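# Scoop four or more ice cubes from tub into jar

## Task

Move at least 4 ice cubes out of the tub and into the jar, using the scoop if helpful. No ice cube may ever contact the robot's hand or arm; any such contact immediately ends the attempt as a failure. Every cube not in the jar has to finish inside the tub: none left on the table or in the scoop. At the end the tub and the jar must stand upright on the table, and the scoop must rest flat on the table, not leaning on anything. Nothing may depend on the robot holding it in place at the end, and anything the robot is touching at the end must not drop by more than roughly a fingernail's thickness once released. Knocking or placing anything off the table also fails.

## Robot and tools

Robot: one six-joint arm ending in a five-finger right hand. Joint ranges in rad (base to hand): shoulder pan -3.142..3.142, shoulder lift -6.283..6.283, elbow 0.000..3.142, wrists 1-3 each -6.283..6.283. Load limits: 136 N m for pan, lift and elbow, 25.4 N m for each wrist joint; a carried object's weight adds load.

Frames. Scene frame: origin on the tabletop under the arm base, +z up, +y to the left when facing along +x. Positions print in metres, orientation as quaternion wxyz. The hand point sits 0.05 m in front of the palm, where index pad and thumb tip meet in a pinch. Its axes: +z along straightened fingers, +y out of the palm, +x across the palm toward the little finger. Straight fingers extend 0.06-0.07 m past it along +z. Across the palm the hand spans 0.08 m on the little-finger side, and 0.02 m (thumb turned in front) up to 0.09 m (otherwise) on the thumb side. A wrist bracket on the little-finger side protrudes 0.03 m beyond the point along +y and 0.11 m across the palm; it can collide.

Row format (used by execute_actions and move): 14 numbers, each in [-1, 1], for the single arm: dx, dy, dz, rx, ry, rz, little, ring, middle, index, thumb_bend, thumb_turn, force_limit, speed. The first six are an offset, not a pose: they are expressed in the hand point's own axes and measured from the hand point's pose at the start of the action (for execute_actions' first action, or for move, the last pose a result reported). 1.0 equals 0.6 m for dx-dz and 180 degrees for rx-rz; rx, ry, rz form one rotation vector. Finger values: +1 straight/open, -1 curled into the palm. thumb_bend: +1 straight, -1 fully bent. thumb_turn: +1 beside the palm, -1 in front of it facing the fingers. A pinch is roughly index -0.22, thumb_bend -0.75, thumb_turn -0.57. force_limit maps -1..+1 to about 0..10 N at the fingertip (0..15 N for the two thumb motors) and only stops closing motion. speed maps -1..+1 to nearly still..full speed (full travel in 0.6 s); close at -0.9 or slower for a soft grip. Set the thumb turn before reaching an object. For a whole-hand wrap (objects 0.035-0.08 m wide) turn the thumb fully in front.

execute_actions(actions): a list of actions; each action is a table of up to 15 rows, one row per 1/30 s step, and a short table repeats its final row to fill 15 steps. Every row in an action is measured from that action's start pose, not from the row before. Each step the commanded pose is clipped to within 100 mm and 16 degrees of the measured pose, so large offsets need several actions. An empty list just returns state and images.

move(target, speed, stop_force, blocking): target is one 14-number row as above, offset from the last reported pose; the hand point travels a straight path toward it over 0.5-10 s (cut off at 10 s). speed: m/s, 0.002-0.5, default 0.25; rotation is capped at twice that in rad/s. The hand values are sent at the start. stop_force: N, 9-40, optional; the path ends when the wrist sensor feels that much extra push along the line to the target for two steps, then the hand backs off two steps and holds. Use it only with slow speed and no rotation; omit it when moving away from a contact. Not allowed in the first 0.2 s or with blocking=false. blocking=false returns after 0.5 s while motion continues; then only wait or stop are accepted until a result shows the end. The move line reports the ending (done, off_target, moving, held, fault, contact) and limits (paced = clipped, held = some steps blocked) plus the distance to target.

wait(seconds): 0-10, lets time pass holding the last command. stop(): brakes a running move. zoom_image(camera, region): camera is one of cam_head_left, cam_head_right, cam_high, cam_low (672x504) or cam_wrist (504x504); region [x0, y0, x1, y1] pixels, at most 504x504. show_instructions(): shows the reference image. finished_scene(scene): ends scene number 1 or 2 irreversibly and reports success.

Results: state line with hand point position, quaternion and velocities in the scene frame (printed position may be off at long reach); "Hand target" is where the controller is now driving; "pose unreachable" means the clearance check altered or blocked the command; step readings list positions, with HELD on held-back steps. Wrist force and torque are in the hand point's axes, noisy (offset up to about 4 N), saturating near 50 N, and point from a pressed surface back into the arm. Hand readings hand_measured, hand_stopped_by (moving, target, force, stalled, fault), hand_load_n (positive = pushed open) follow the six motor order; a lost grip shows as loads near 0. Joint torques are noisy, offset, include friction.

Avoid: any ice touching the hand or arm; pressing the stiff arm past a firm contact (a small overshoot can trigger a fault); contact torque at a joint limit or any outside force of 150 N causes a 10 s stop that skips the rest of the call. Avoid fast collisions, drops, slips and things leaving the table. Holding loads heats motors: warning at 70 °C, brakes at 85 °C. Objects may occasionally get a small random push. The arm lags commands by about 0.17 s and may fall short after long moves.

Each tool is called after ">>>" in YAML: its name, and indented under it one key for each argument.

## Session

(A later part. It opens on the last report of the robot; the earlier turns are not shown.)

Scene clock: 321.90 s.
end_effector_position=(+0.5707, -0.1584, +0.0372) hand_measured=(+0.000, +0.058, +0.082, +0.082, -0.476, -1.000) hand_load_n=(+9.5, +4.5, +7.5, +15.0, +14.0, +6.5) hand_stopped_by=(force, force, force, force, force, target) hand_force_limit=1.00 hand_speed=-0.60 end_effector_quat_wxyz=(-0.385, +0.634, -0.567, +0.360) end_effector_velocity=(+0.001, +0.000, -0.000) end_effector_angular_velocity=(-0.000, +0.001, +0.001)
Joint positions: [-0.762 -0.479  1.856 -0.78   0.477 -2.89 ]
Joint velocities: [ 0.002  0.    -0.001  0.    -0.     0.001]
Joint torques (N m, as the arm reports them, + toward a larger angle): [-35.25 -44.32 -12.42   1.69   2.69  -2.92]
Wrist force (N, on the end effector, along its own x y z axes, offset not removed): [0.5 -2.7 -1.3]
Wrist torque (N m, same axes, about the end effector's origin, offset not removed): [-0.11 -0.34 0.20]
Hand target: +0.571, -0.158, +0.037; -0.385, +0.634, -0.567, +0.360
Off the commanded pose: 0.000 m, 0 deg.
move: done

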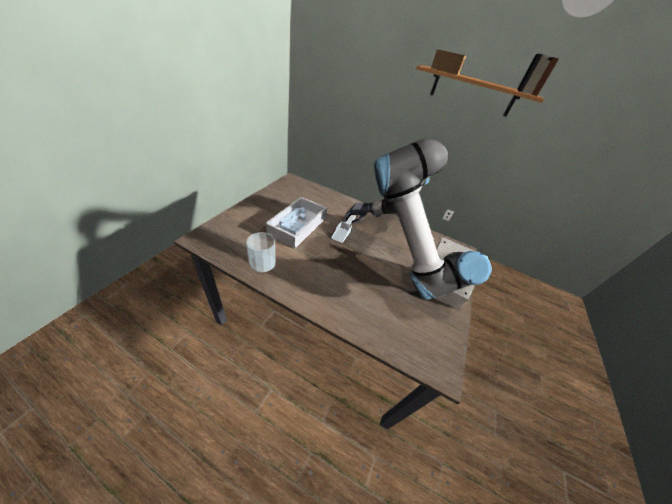

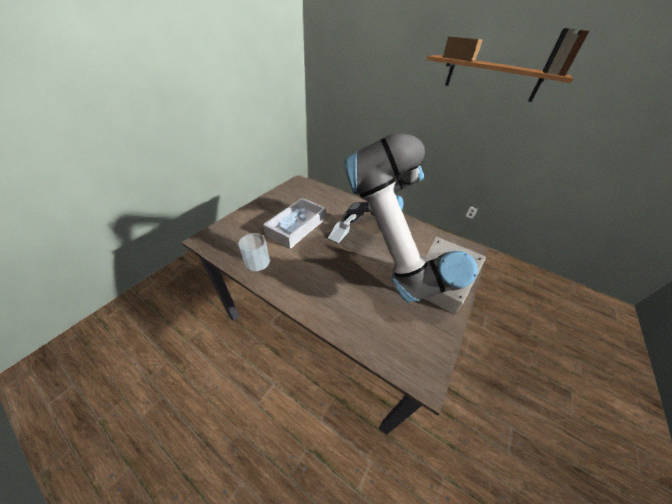

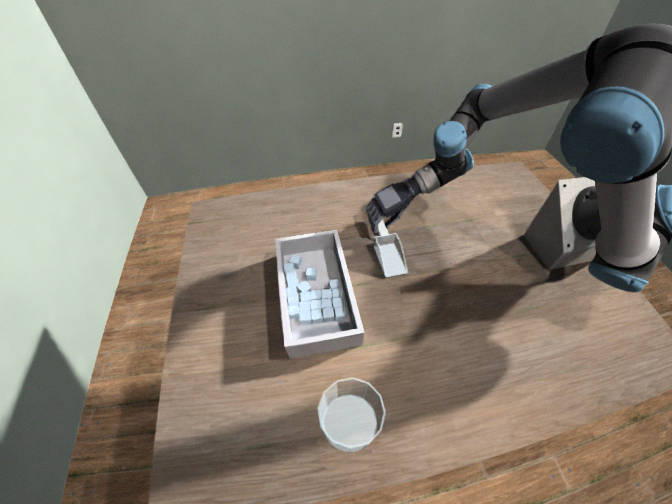

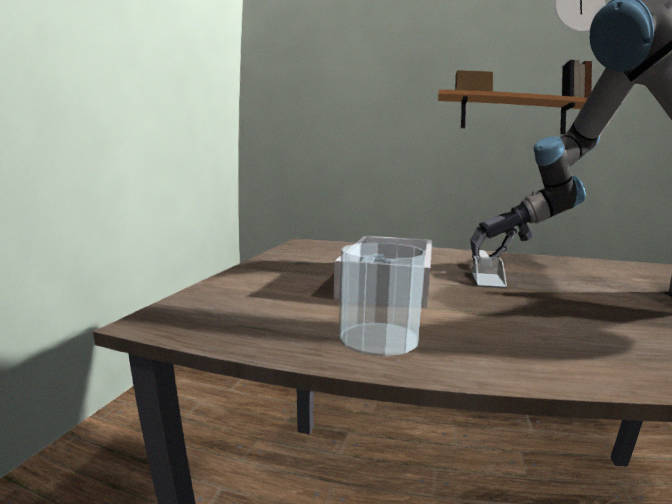

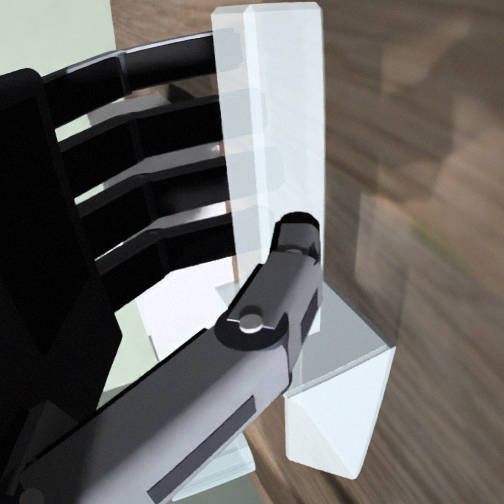

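>>> move:
  target: [0,-0.326,-0.165,0,0,0,-0.75,-0.75,-0.75,-0.75,-0.5,-1,1,-0.6]

>>> move:
  target: [0,-0.15,0.297,0,0.148,-0.292,-0.75,-0.75,-0.75,-0.75,-0.5,-1,1,-0.6]

>>> move:
  target: [-0.13,0.067,0.034,0,0,0,-0.75,-0.75,-0.75,-0.75,-0.5,-1,1,-0.6]
  speed: 0.08

>>> zoom_image:
  camera: "cam_high"
  region: [250,180,410,370]

Scene clock: 335.17 s.
end_effector_position=(+0.5686, -0.1544, +0.2563) hand_measured=(+0.000, +0.056, +0.082, +0.082, -0.474, -1.000) hand_load_n=(+7.0, +3.0, +7.0, +13.0, +19.0, +6.5) hand_stopped_by=(force, force, force, force, force, target) hand_force_limit=1.00 hand_speed=-0.60 end_effector_quat_wxyz=(-0.384, +0.634, -0.567, +0.360) end_effector_velocity=(-0.000, -0.000, +0.001) end_effector_angular_velocity=(+0.001, +0.009, +0.001)
Joint positions: [-0.986 -0.658  1.602  0.033  0.317 -3.301]
Joint velocities: [-0.001  0.008 -0.014  0.035 -0.    -0.027]
Joint torques (N m, as the arm reports them, + toward a larger angle): [-38.63 -15.35 -23.52   2.68  -2.78  -2.76]
Wrist force (N, on the end effector, along its own x y z axes, offset not removed): [2.5 2.5 0.4]
Wrist torque (N m, same axes, about the end effector's origin, offset not removed): [0.17 -0.46 0.17]
Hand target: +0.569, -0.154, +0.256; -0.384, +0.634, -0.567, +0.360
Off the commanded pose: 0.000 m, 0 deg.
move: done

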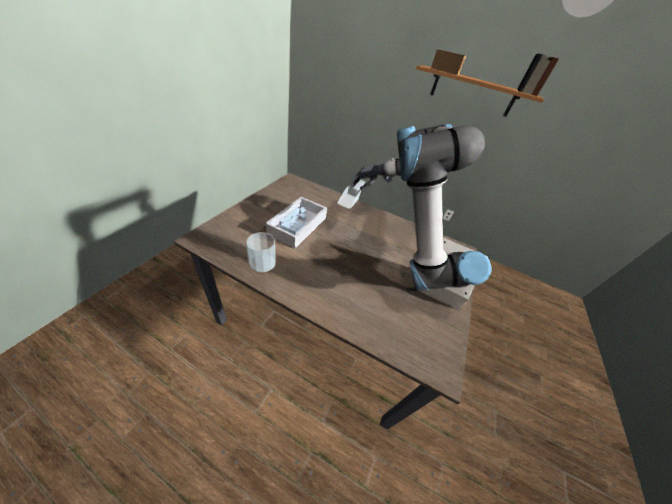

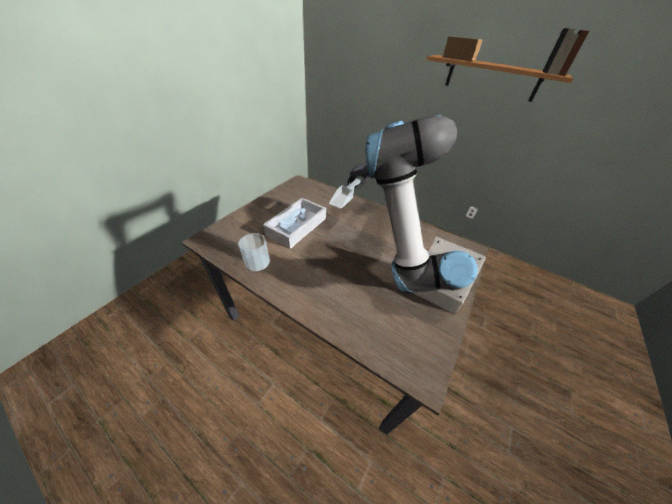

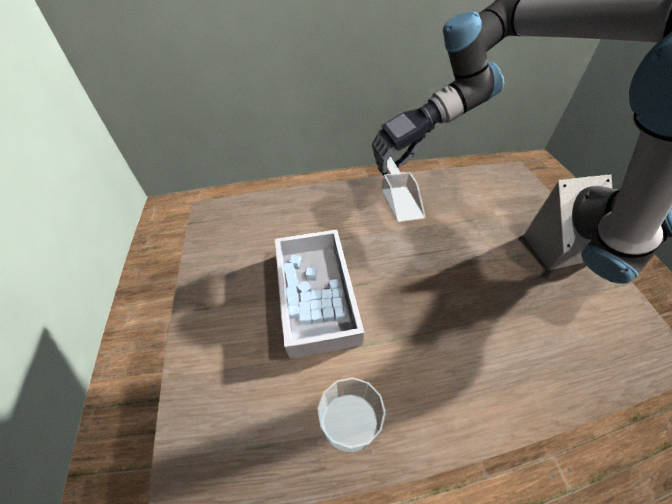

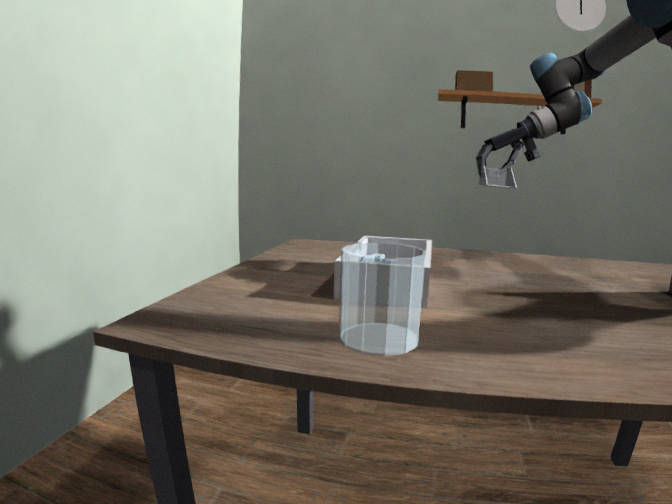

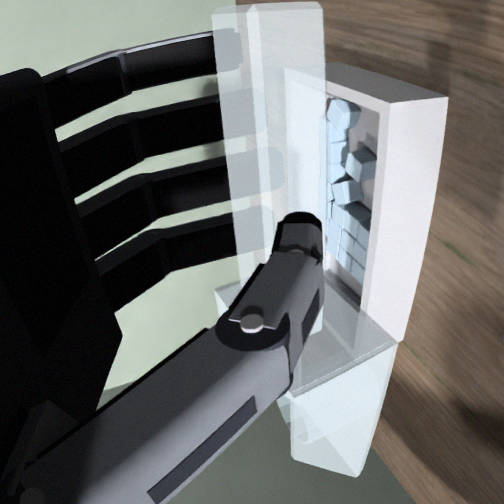

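Scene clock: 337.67 s.
end_effector_position=(+0.7674, -0.1341, +0.2579) hand_measured=(+0.000, +0.056, +0.082, +0.082, -0.474, -1.000) hand_load_n=(+7.0, +3.0, +7.0, +13.0, +19.0, +6.5) hand_stopped_by=(force, force, force, force, force, target) hand_force_limit=1.00 hand_speed=-0.60 end_effector_quat_wxyz=(-0.051, +0.720, -0.301, +0.623) end_effector_velocity=(+0.001, -0.000, -0.000) end_effector_angular_velocity=(-0.005, -0.001, -0.001)
Joint positions: [-0.515 -0.793  1.451 -0.244  1.143 -3.606]
Joint velocities: [ 0.003  0.002 -0.003 -0.     0.005 -0.003]
Joint torques (N m, as the arm reports them, + toward a larger angle): [-29.97 -18.07 -22.69  -1.15   3.51  -2.76]
Wrist force (N, on the end effector, along its own x y z axes, offset not removed): [1.0 2.9 3.0]
Wrist torque (N m, same axes, about the end effector's origin, offset not removed): [0.23 -0.29 0.16]
Hand target: +0.767, -0.134, +0.258; -0.051, +0.720, -0.301, +0.623
Off the commanded pose: 0.001 m, 0 deg.
move: done

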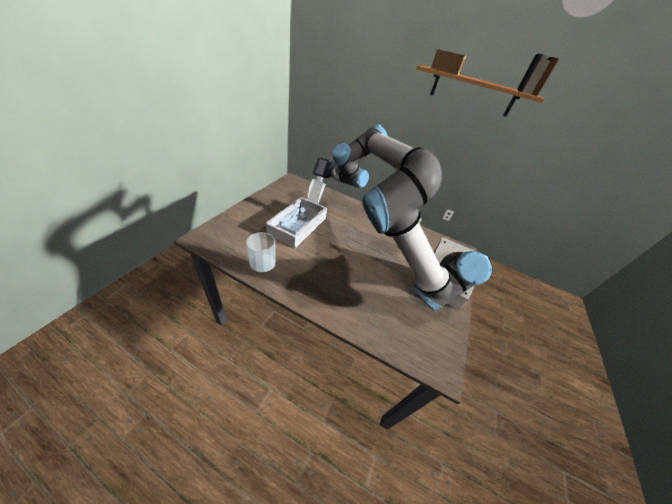

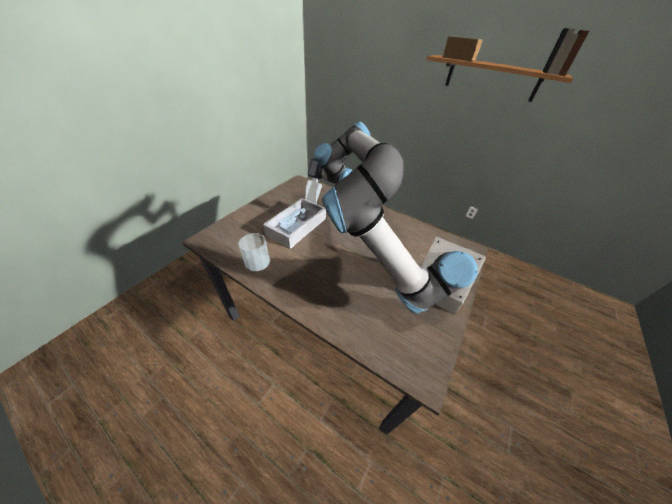

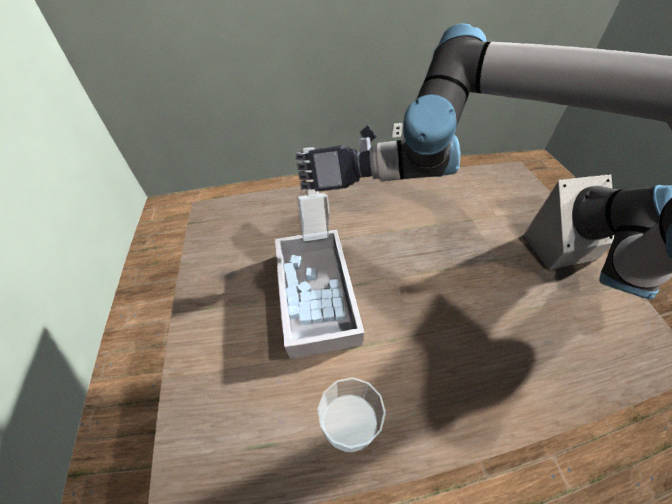

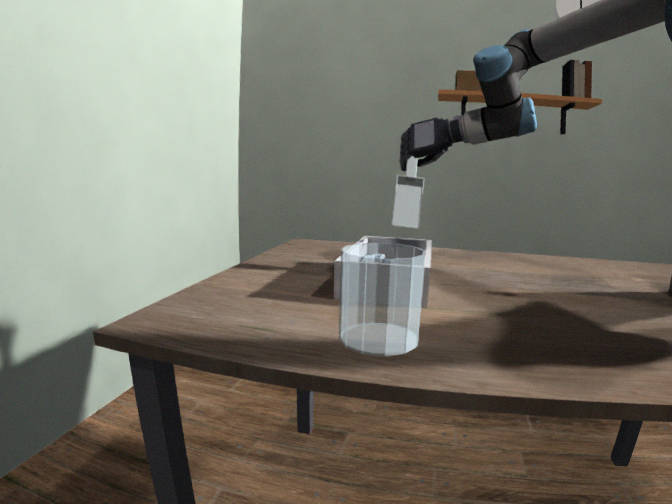

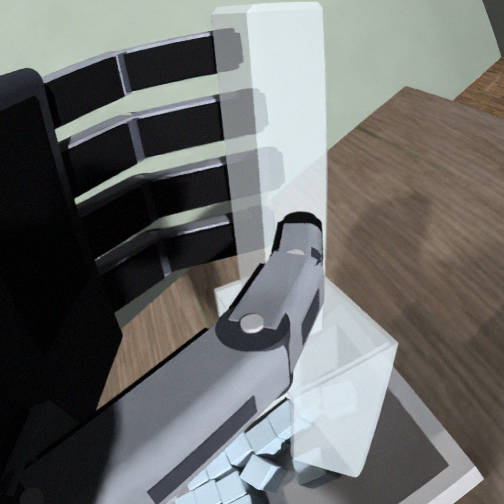

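Scene clock: 339.17 s.
end_effector_position=(+0.7682, -0.1340, +0.1679) hand_measured=(+0.000, +0.056, +0.082, +0.082, -0.474, -1.000) hand_load_n=(+7.0, +3.0, +7.0, +13.0, +19.0, +6.5) hand_stopped_by=(force, force, force, force, force, target) hand_force_limit=1.00 hand_speed=-0.60 end_effector_quat_wxyz=(-0.051, +0.720, -0.301, +0.623) end_effector_velocity=(+0.000, -0.000, -0.001) end_effector_angular_velocity=(-0.001, -0.000, +0.000)
Joint positions: [-0.413 -0.722  1.522 -0.401  1.237 -3.562]
Joint velocities: [ 0.001  0.001  0.    -0.002  0.002 -0.001]
Joint torques (N m, as the arm reports them, + toward a larger angle): [-31.76 -18.62  -5.5   -3.01   3.55   2.67]
Wrist force (N, on the end effector, along its own x y z axes, offset not removed): [-0.3 2.4 1.7]
Wrist torque (N m, same axes, about the end effector's origin, offset not removed): [0.19 -0.06 0.01]
Hand target: +0.768, -0.134, +0.168; -0.051, +0.720, -0.301, +0.623
Off the commanded pose: 0.000 m, 0 deg.
move: done

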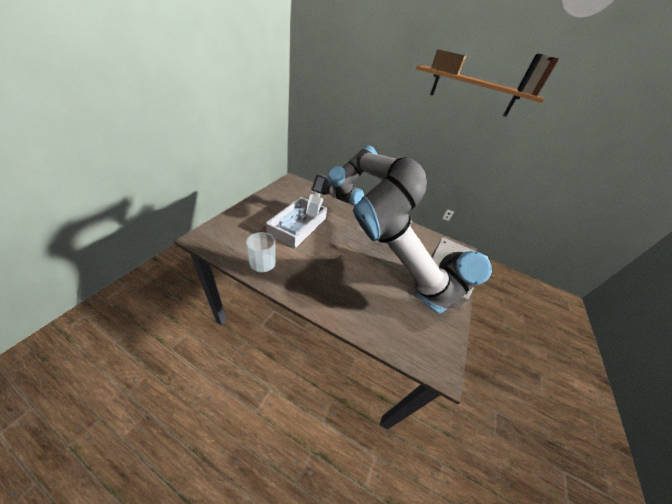

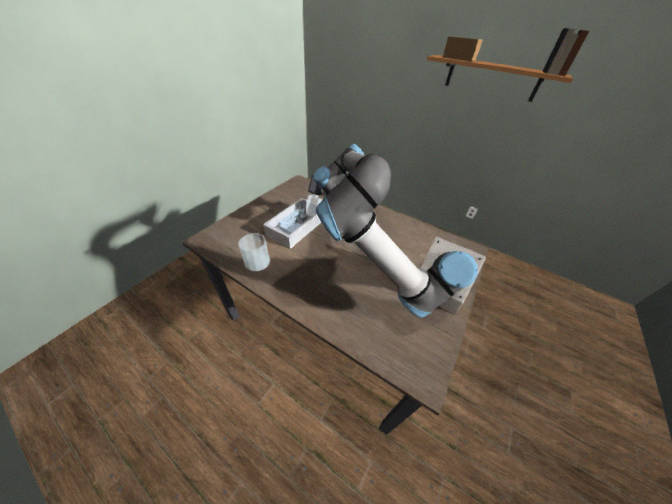

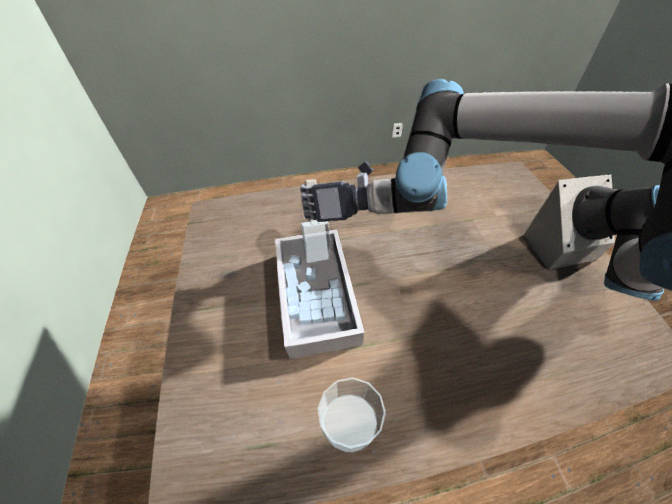

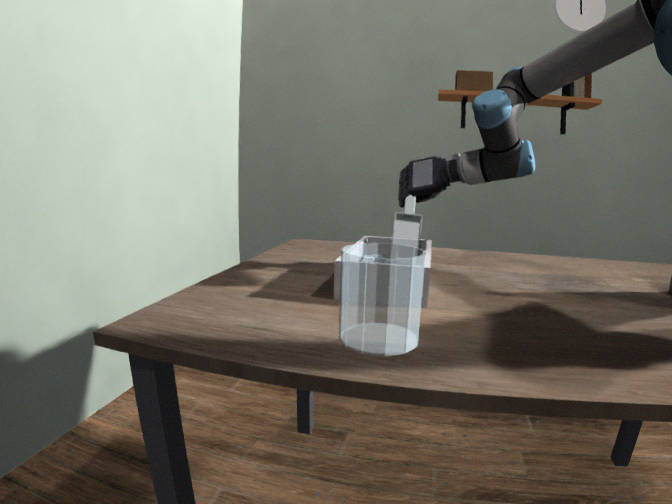

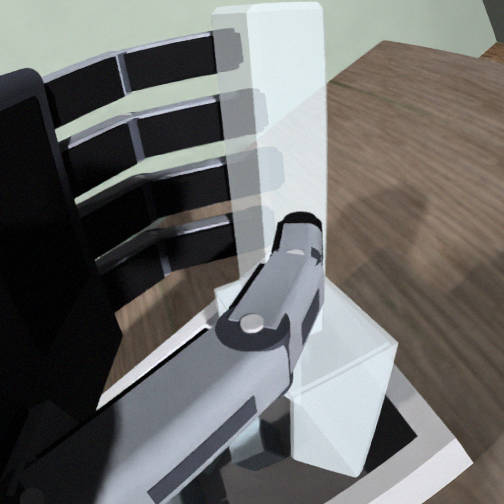

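Region (250, 180, 410, 370) of cam_high's 672x504 image, scaled by 2.653, with more detail than that image has; it fills the left 424 columns of this view, and the rest is white.

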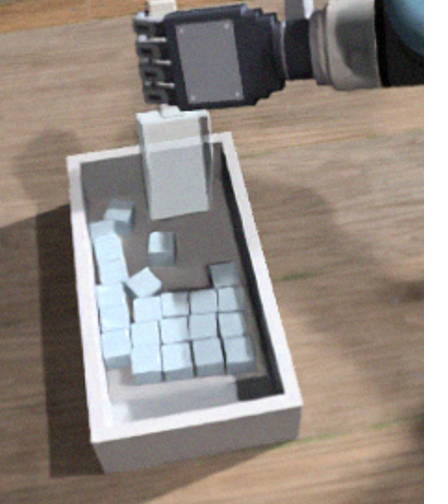

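>>> move:
  target: [-0.033,0.017,0.009,0,-0.04,0.079,-0.75,-0.75,-0.75,-0.75,-0.5,-1,1,-0.6]
  speed: 0.08

>>> move:
  target: [-0.056,0.02,0.01,0,-0.04,0.079,-0.75,-0.75,-0.75,-0.75,-0.5,-1,1,-0.6]
  speed: 0.08

>>> zoom_image:
  camera: "cam_high"
  region: [250,180,410,370]

Scene clock: 350.93 s.
end_effector_position=(+0.7686, -0.1341, +0.1450) hand_measured=(+0.000, +0.056, +0.082, +0.082, -0.474, -1.000) hand_load_n=(+7.0, +3.5, +7.0, +13.0, +19.0, +6.5) hand_stopped_by=(force, force, force, force, force, target) hand_force_limit=1.00 hand_speed=-0.60 end_effector_quat_wxyz=(-0.147, +0.715, -0.384, +0.566) end_effector_velocity=(-0.001, +0.001, -0.002) end_effector_angular_velocity=(+0.007, +0.003, +0.000)
Joint positions: [-0.46  -0.662  1.467 -0.355  1.075 -3.352]
Joint velocities: [ 0.     0.002  0.001  0.    -0.004  0.005]
Joint torques (N m, as the arm reports them, + toward a larger angle): [-48.79 -19.21 -20.84   1.3   -1.45   2.42]
Wrist force (N, on the end effector, along its own x y z axes, offset not removed): [-0.7 3.3 1.5]
Wrist torque (N m, same axes, about the end effector's origin, offset not removed): [0.27 -0.01 0.06]
Hand target: +0.769, -0.134, +0.145; -0.147, +0.715, -0.384, +0.566
Off the commanded pose: 0.000 m, 0 deg.
move: done

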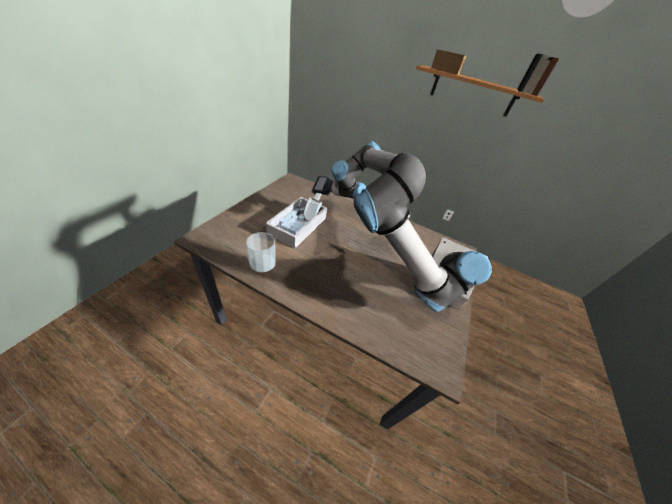

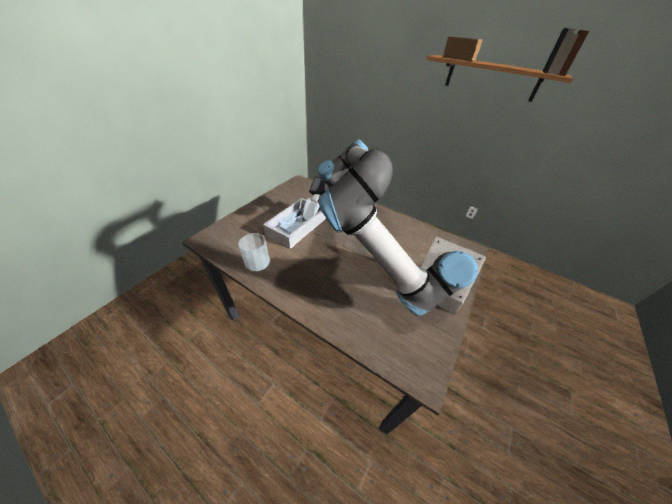

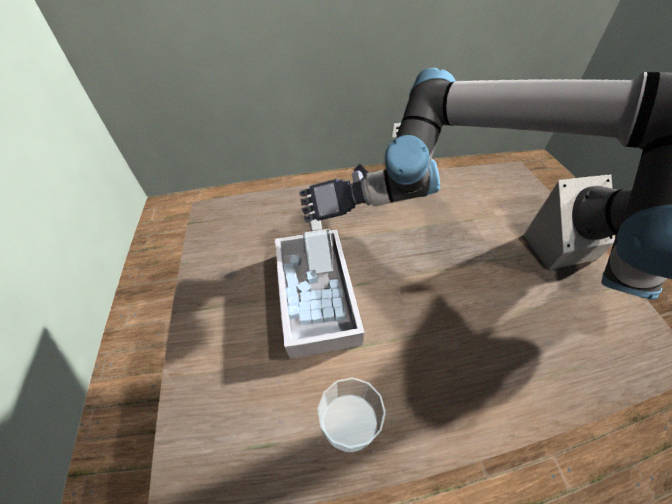

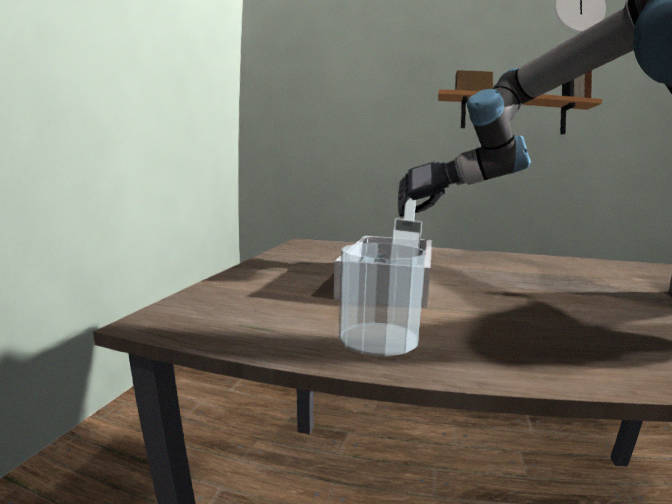

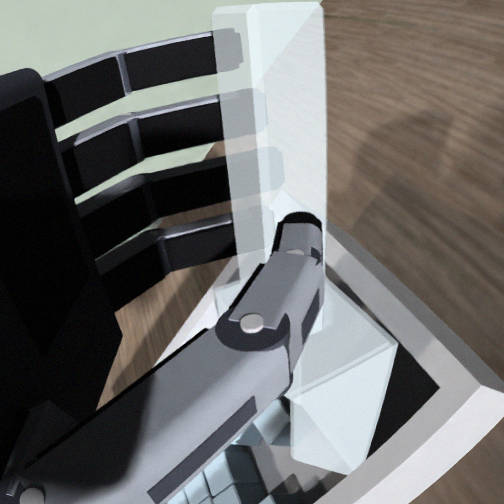

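Scene clock: 353.00 s.
end_effector_position=(+0.7674, -0.1194, +0.1120) hand_measured=(+0.000, +0.056, +0.082, +0.082, -0.474, -1.000) hand_load_n=(+8.5, +4.0, +7.0, +13.5, +17.0, +5.0) hand_stopped_by=(force, force, force, force, force, target) hand_force_limit=1.00 hand_speed=-0.60 end_effector_quat_wxyz=(-0.239, +0.696, -0.459, +0.498) end_effector_velocity=(-0.000, +0.001, -0.001) end_effector_angular_velocity=(+0.006, +0.001, +0.001)
Joint positions: [-0.474 -0.6    1.435 -0.367  0.938 -3.119]
Joint velocities: [ 0.     0.001  0.    -0.001 -0.004  0.005]
Joint torques (N m, as the arm reports them, + toward a larger angle): [-46.33 -19.22 -20.96  -2.41  -2.32   2.32]
Wrist force (N, on the end effector, along its own x y z axes, offset not removed): [3.9 1.1 -1.2]
Wrist torque (N m, same axes, about the end effector's origin, offset not removed): [0.42 -0.44 0.50]
Hand target: +0.767, -0.119, +0.112; -0.239, +0.696, -0.459, +0.498
Off the commanded pose: 0.000 m, 0 deg.
move: done

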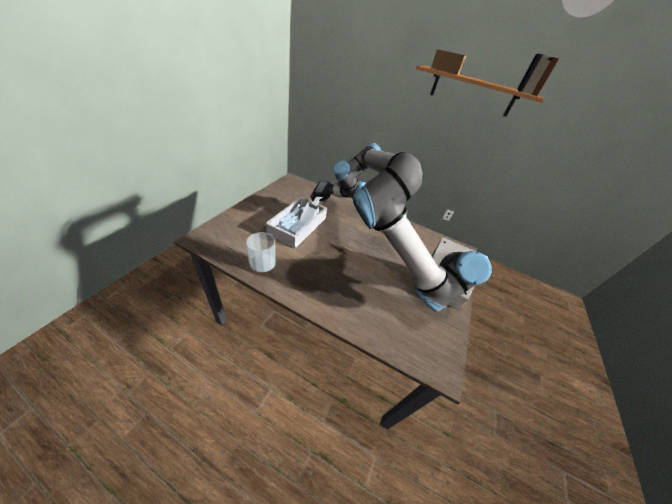

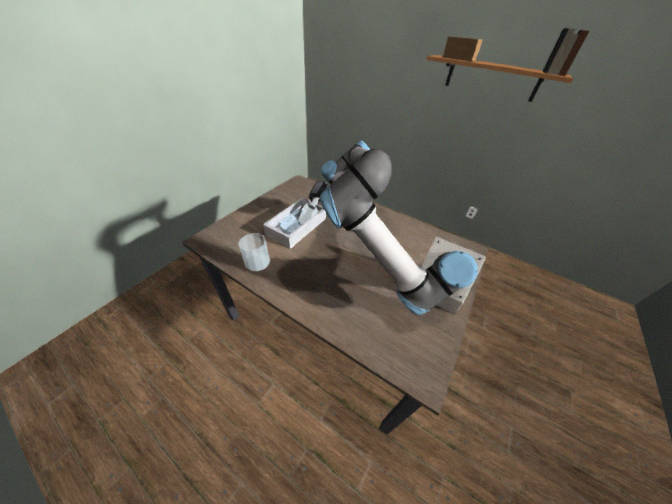

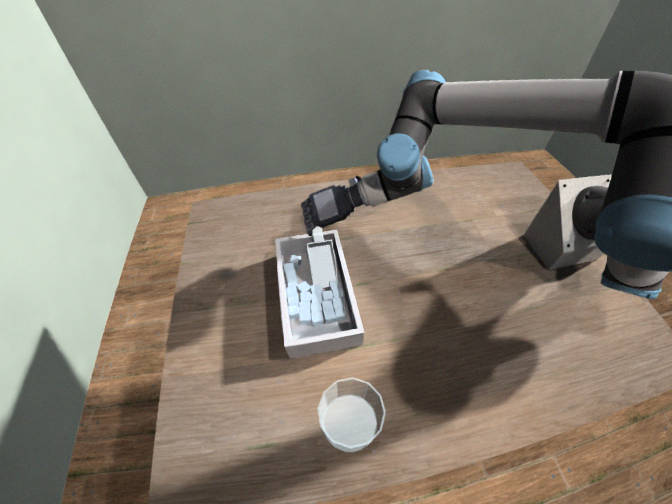

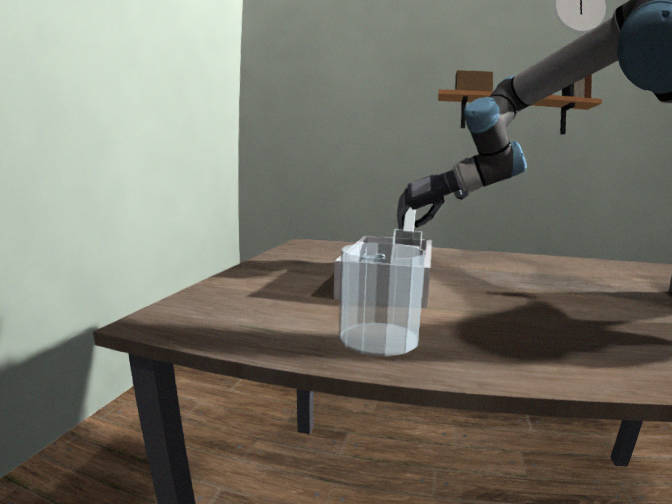

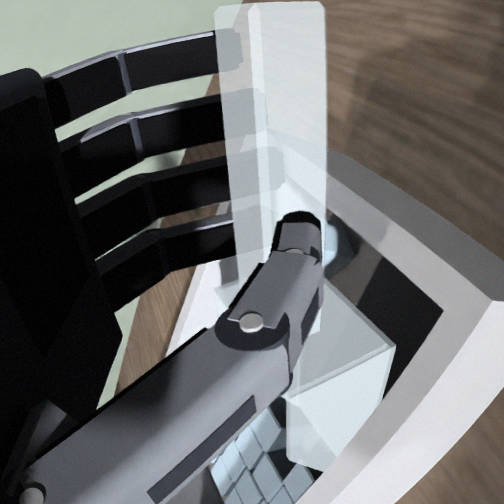

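Region (250, 180, 410, 370) of cam_high's 672x504 image, scaled by 2.653, with more detail than that image has; it fills the left 424 columns of this view, and the rest is white.

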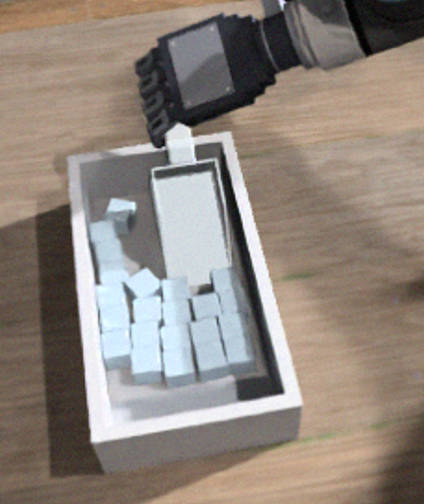

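>>> move:
  target: [0.005,-0.004,0.013,0,0,0,-0.75,-0.75,-0.75,-0.75,-0.5,-1,1,-0.6]
  speed: 0.04

>>> move:
  target: [-0.138,-0.056,-0.017,0,0,0,-0.75,-0.75,-0.75,-0.75,-0.5,-1,1,-0.6]
  speed: 0.25

>>> zoom_image:
  camera: "cam_high"
  region: [250,200,410,390]

Scene clock: 362.63 s.
end_effector_position=(+0.7756, -0.1219, +0.1123) hand_measured=(+0.000, +0.056, +0.082, +0.082, -0.474, -1.000) hand_load_n=(+9.0, +4.0, +7.0, +13.0, +17.5, +5.0) hand_stopped_by=(force, force, force, force, force, target) hand_force_limit=1.00 hand_speed=-0.60 end_effector_quat_wxyz=(-0.239, +0.696, -0.459, +0.498) end_effector_velocity=(+0.002, +0.000, -0.000) end_effector_angular_velocity=(-0.001, +0.000, +0.001)
Joint positions: [-0.47  -0.584  1.402 -0.352  0.941 -3.117]
Joint velocities: [ 0.002  0.002 -0.006  0.003  0.001 -0.001]
Joint torques (N m, as the arm reports them, + toward a larger angle): [-33.13 -21.78 -19.5    1.52   3.31   2.38]
Wrist force (N, on the end effector, along its own x y z axes, offset not removed): [4.2 0.2 -1.3]
Wrist torque (N m, same axes, about the end effector's origin, offset not removed): [-0.10 -0.84 0.40]
Hand target: +0.776, -0.122, +0.112; -0.239, +0.696, -0.459, +0.498
Off the commanded pose: 0.000 m, 0 deg.
move: done

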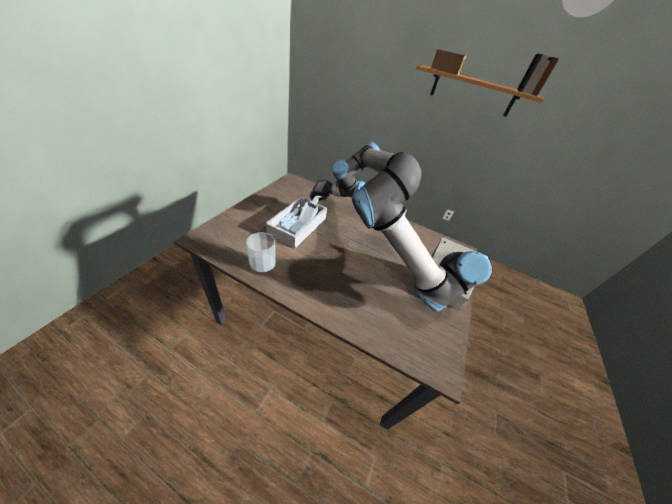

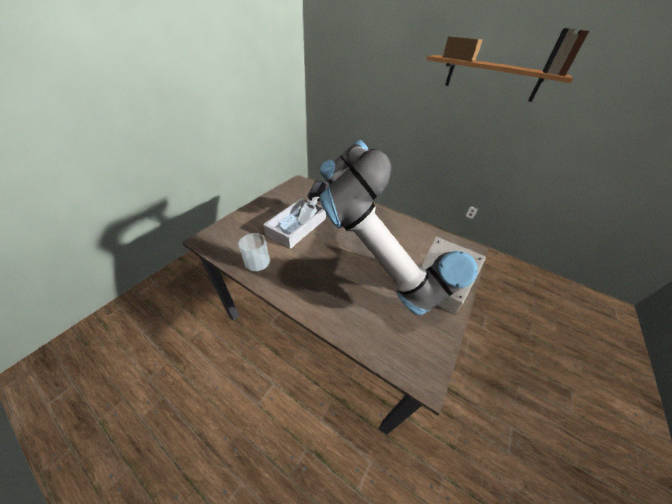

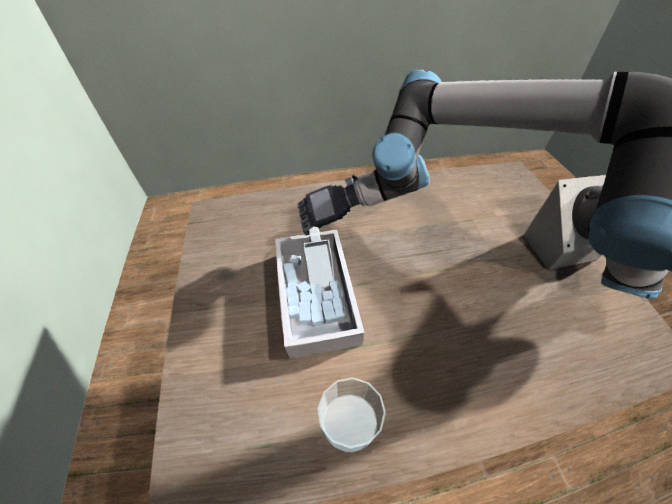

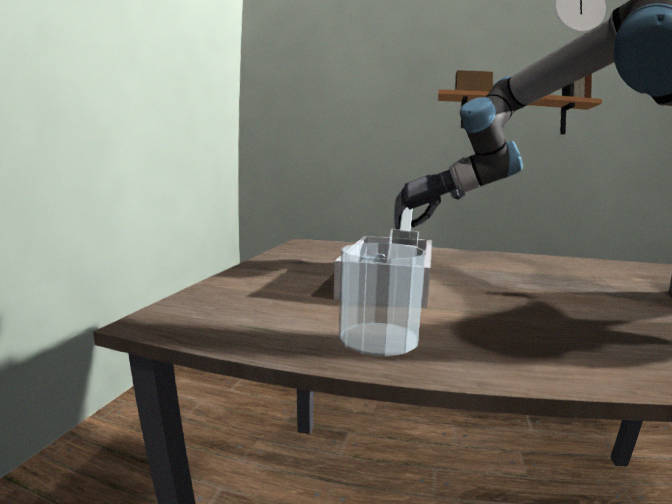

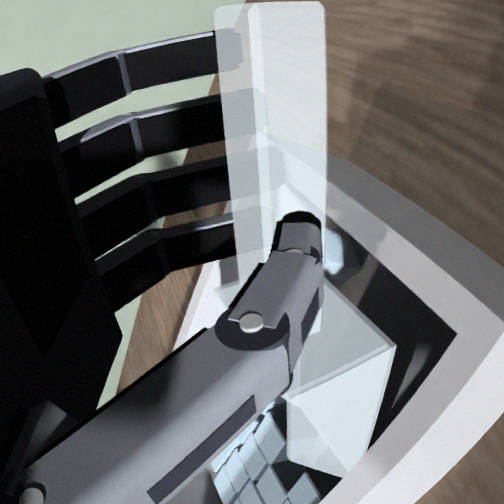

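Scene clock: 363.53 s.
end_effector_position=(+0.7730, -0.0324, +0.1037) hand_measured=(+0.000, +0.056, +0.082, +0.082, -0.474, -1.000) hand_load_n=(+8.0, +3.5, +5.0, +13.0, +17.0, +2.5) hand_stopped_by=(force, force, force, force, force, target) hand_force_limit=1.00 hand_speed=-0.60 end_effector_quat_wxyz=(-0.239, +0.696, -0.459, +0.498) end_effector_velocity=(+0.000, +0.000, +0.001) end_effector_angular_velocity=(-0.001, -0.002, -0.001)
Joint positions: [-0.361 -0.715  1.482 -0.332  1.039 -3.06 ]
Joint velocities: [-0.    -0.002  0.     0.001  0.001 -0.   ]
Joint torques (N m, as the arm reports them, + toward a larger angle): [-28.96 -46.62  -4.61   1.82   2.66   2.54]
Wrist force (N, on the end effector, along its own x y z axes, offset not removed): [6.0 0.2 0.2]
Wrist torque (N m, same axes, about the end effector's origin, offset not removed): [-0.04 -0.69 0.28]
Hand target: +0.773, -0.032, +0.104; -0.239, +0.696, -0.459, +0.498
Off the commanded pose: 0.000 m, 0 deg.
move: done

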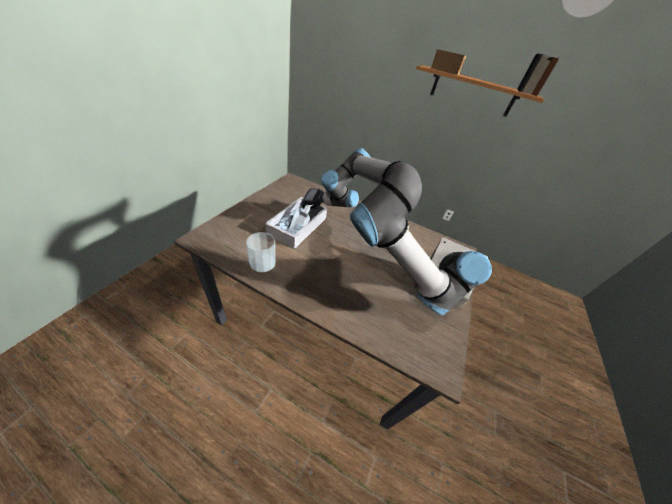

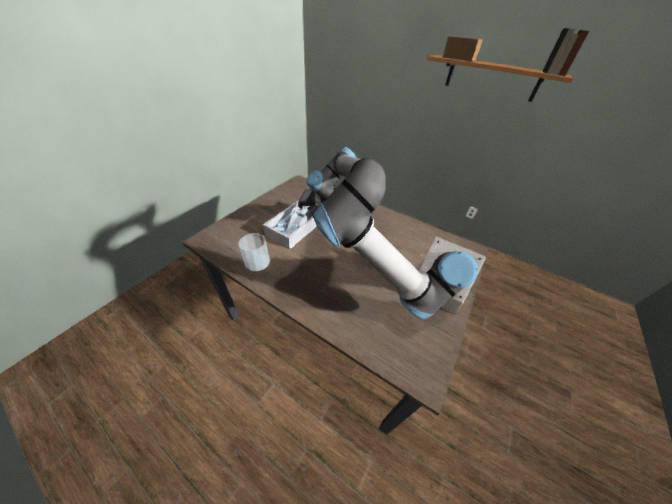

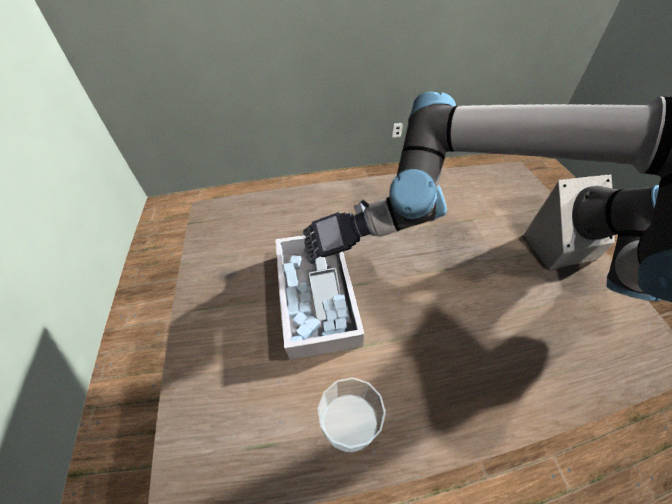

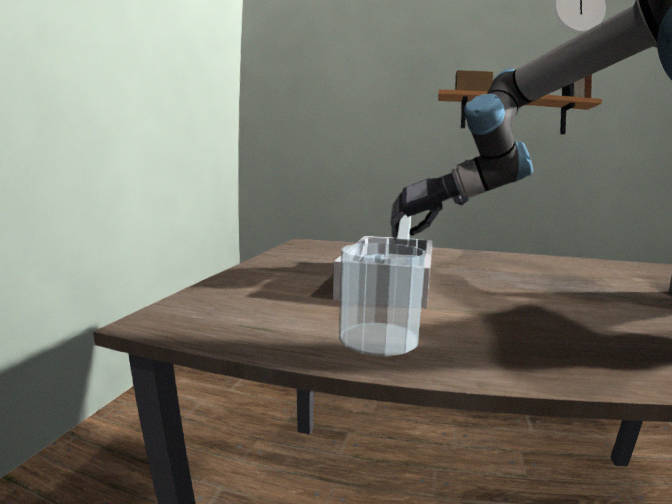

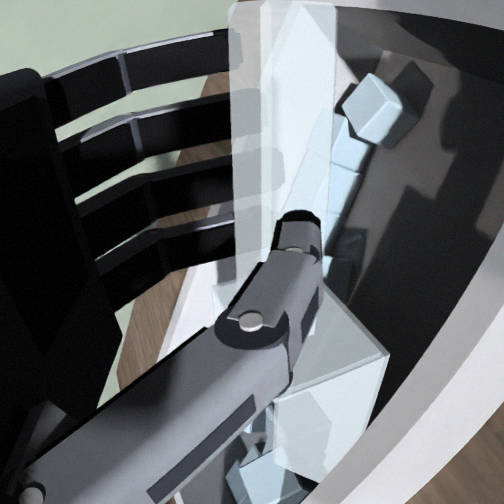

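Region (250, 200, 410, 390) of cam_high's 672x504 image, scaled by 2.653, with more detail than that image has; it fills the left 424 columns of this view, and the rest is white.

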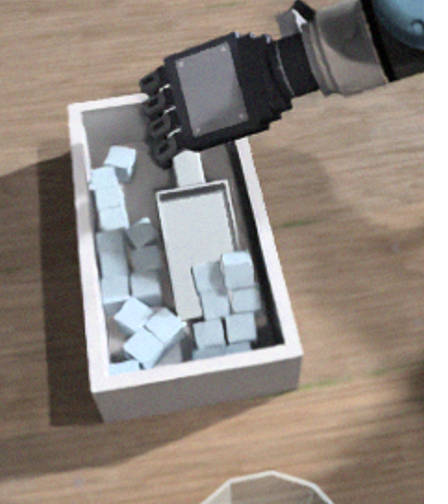

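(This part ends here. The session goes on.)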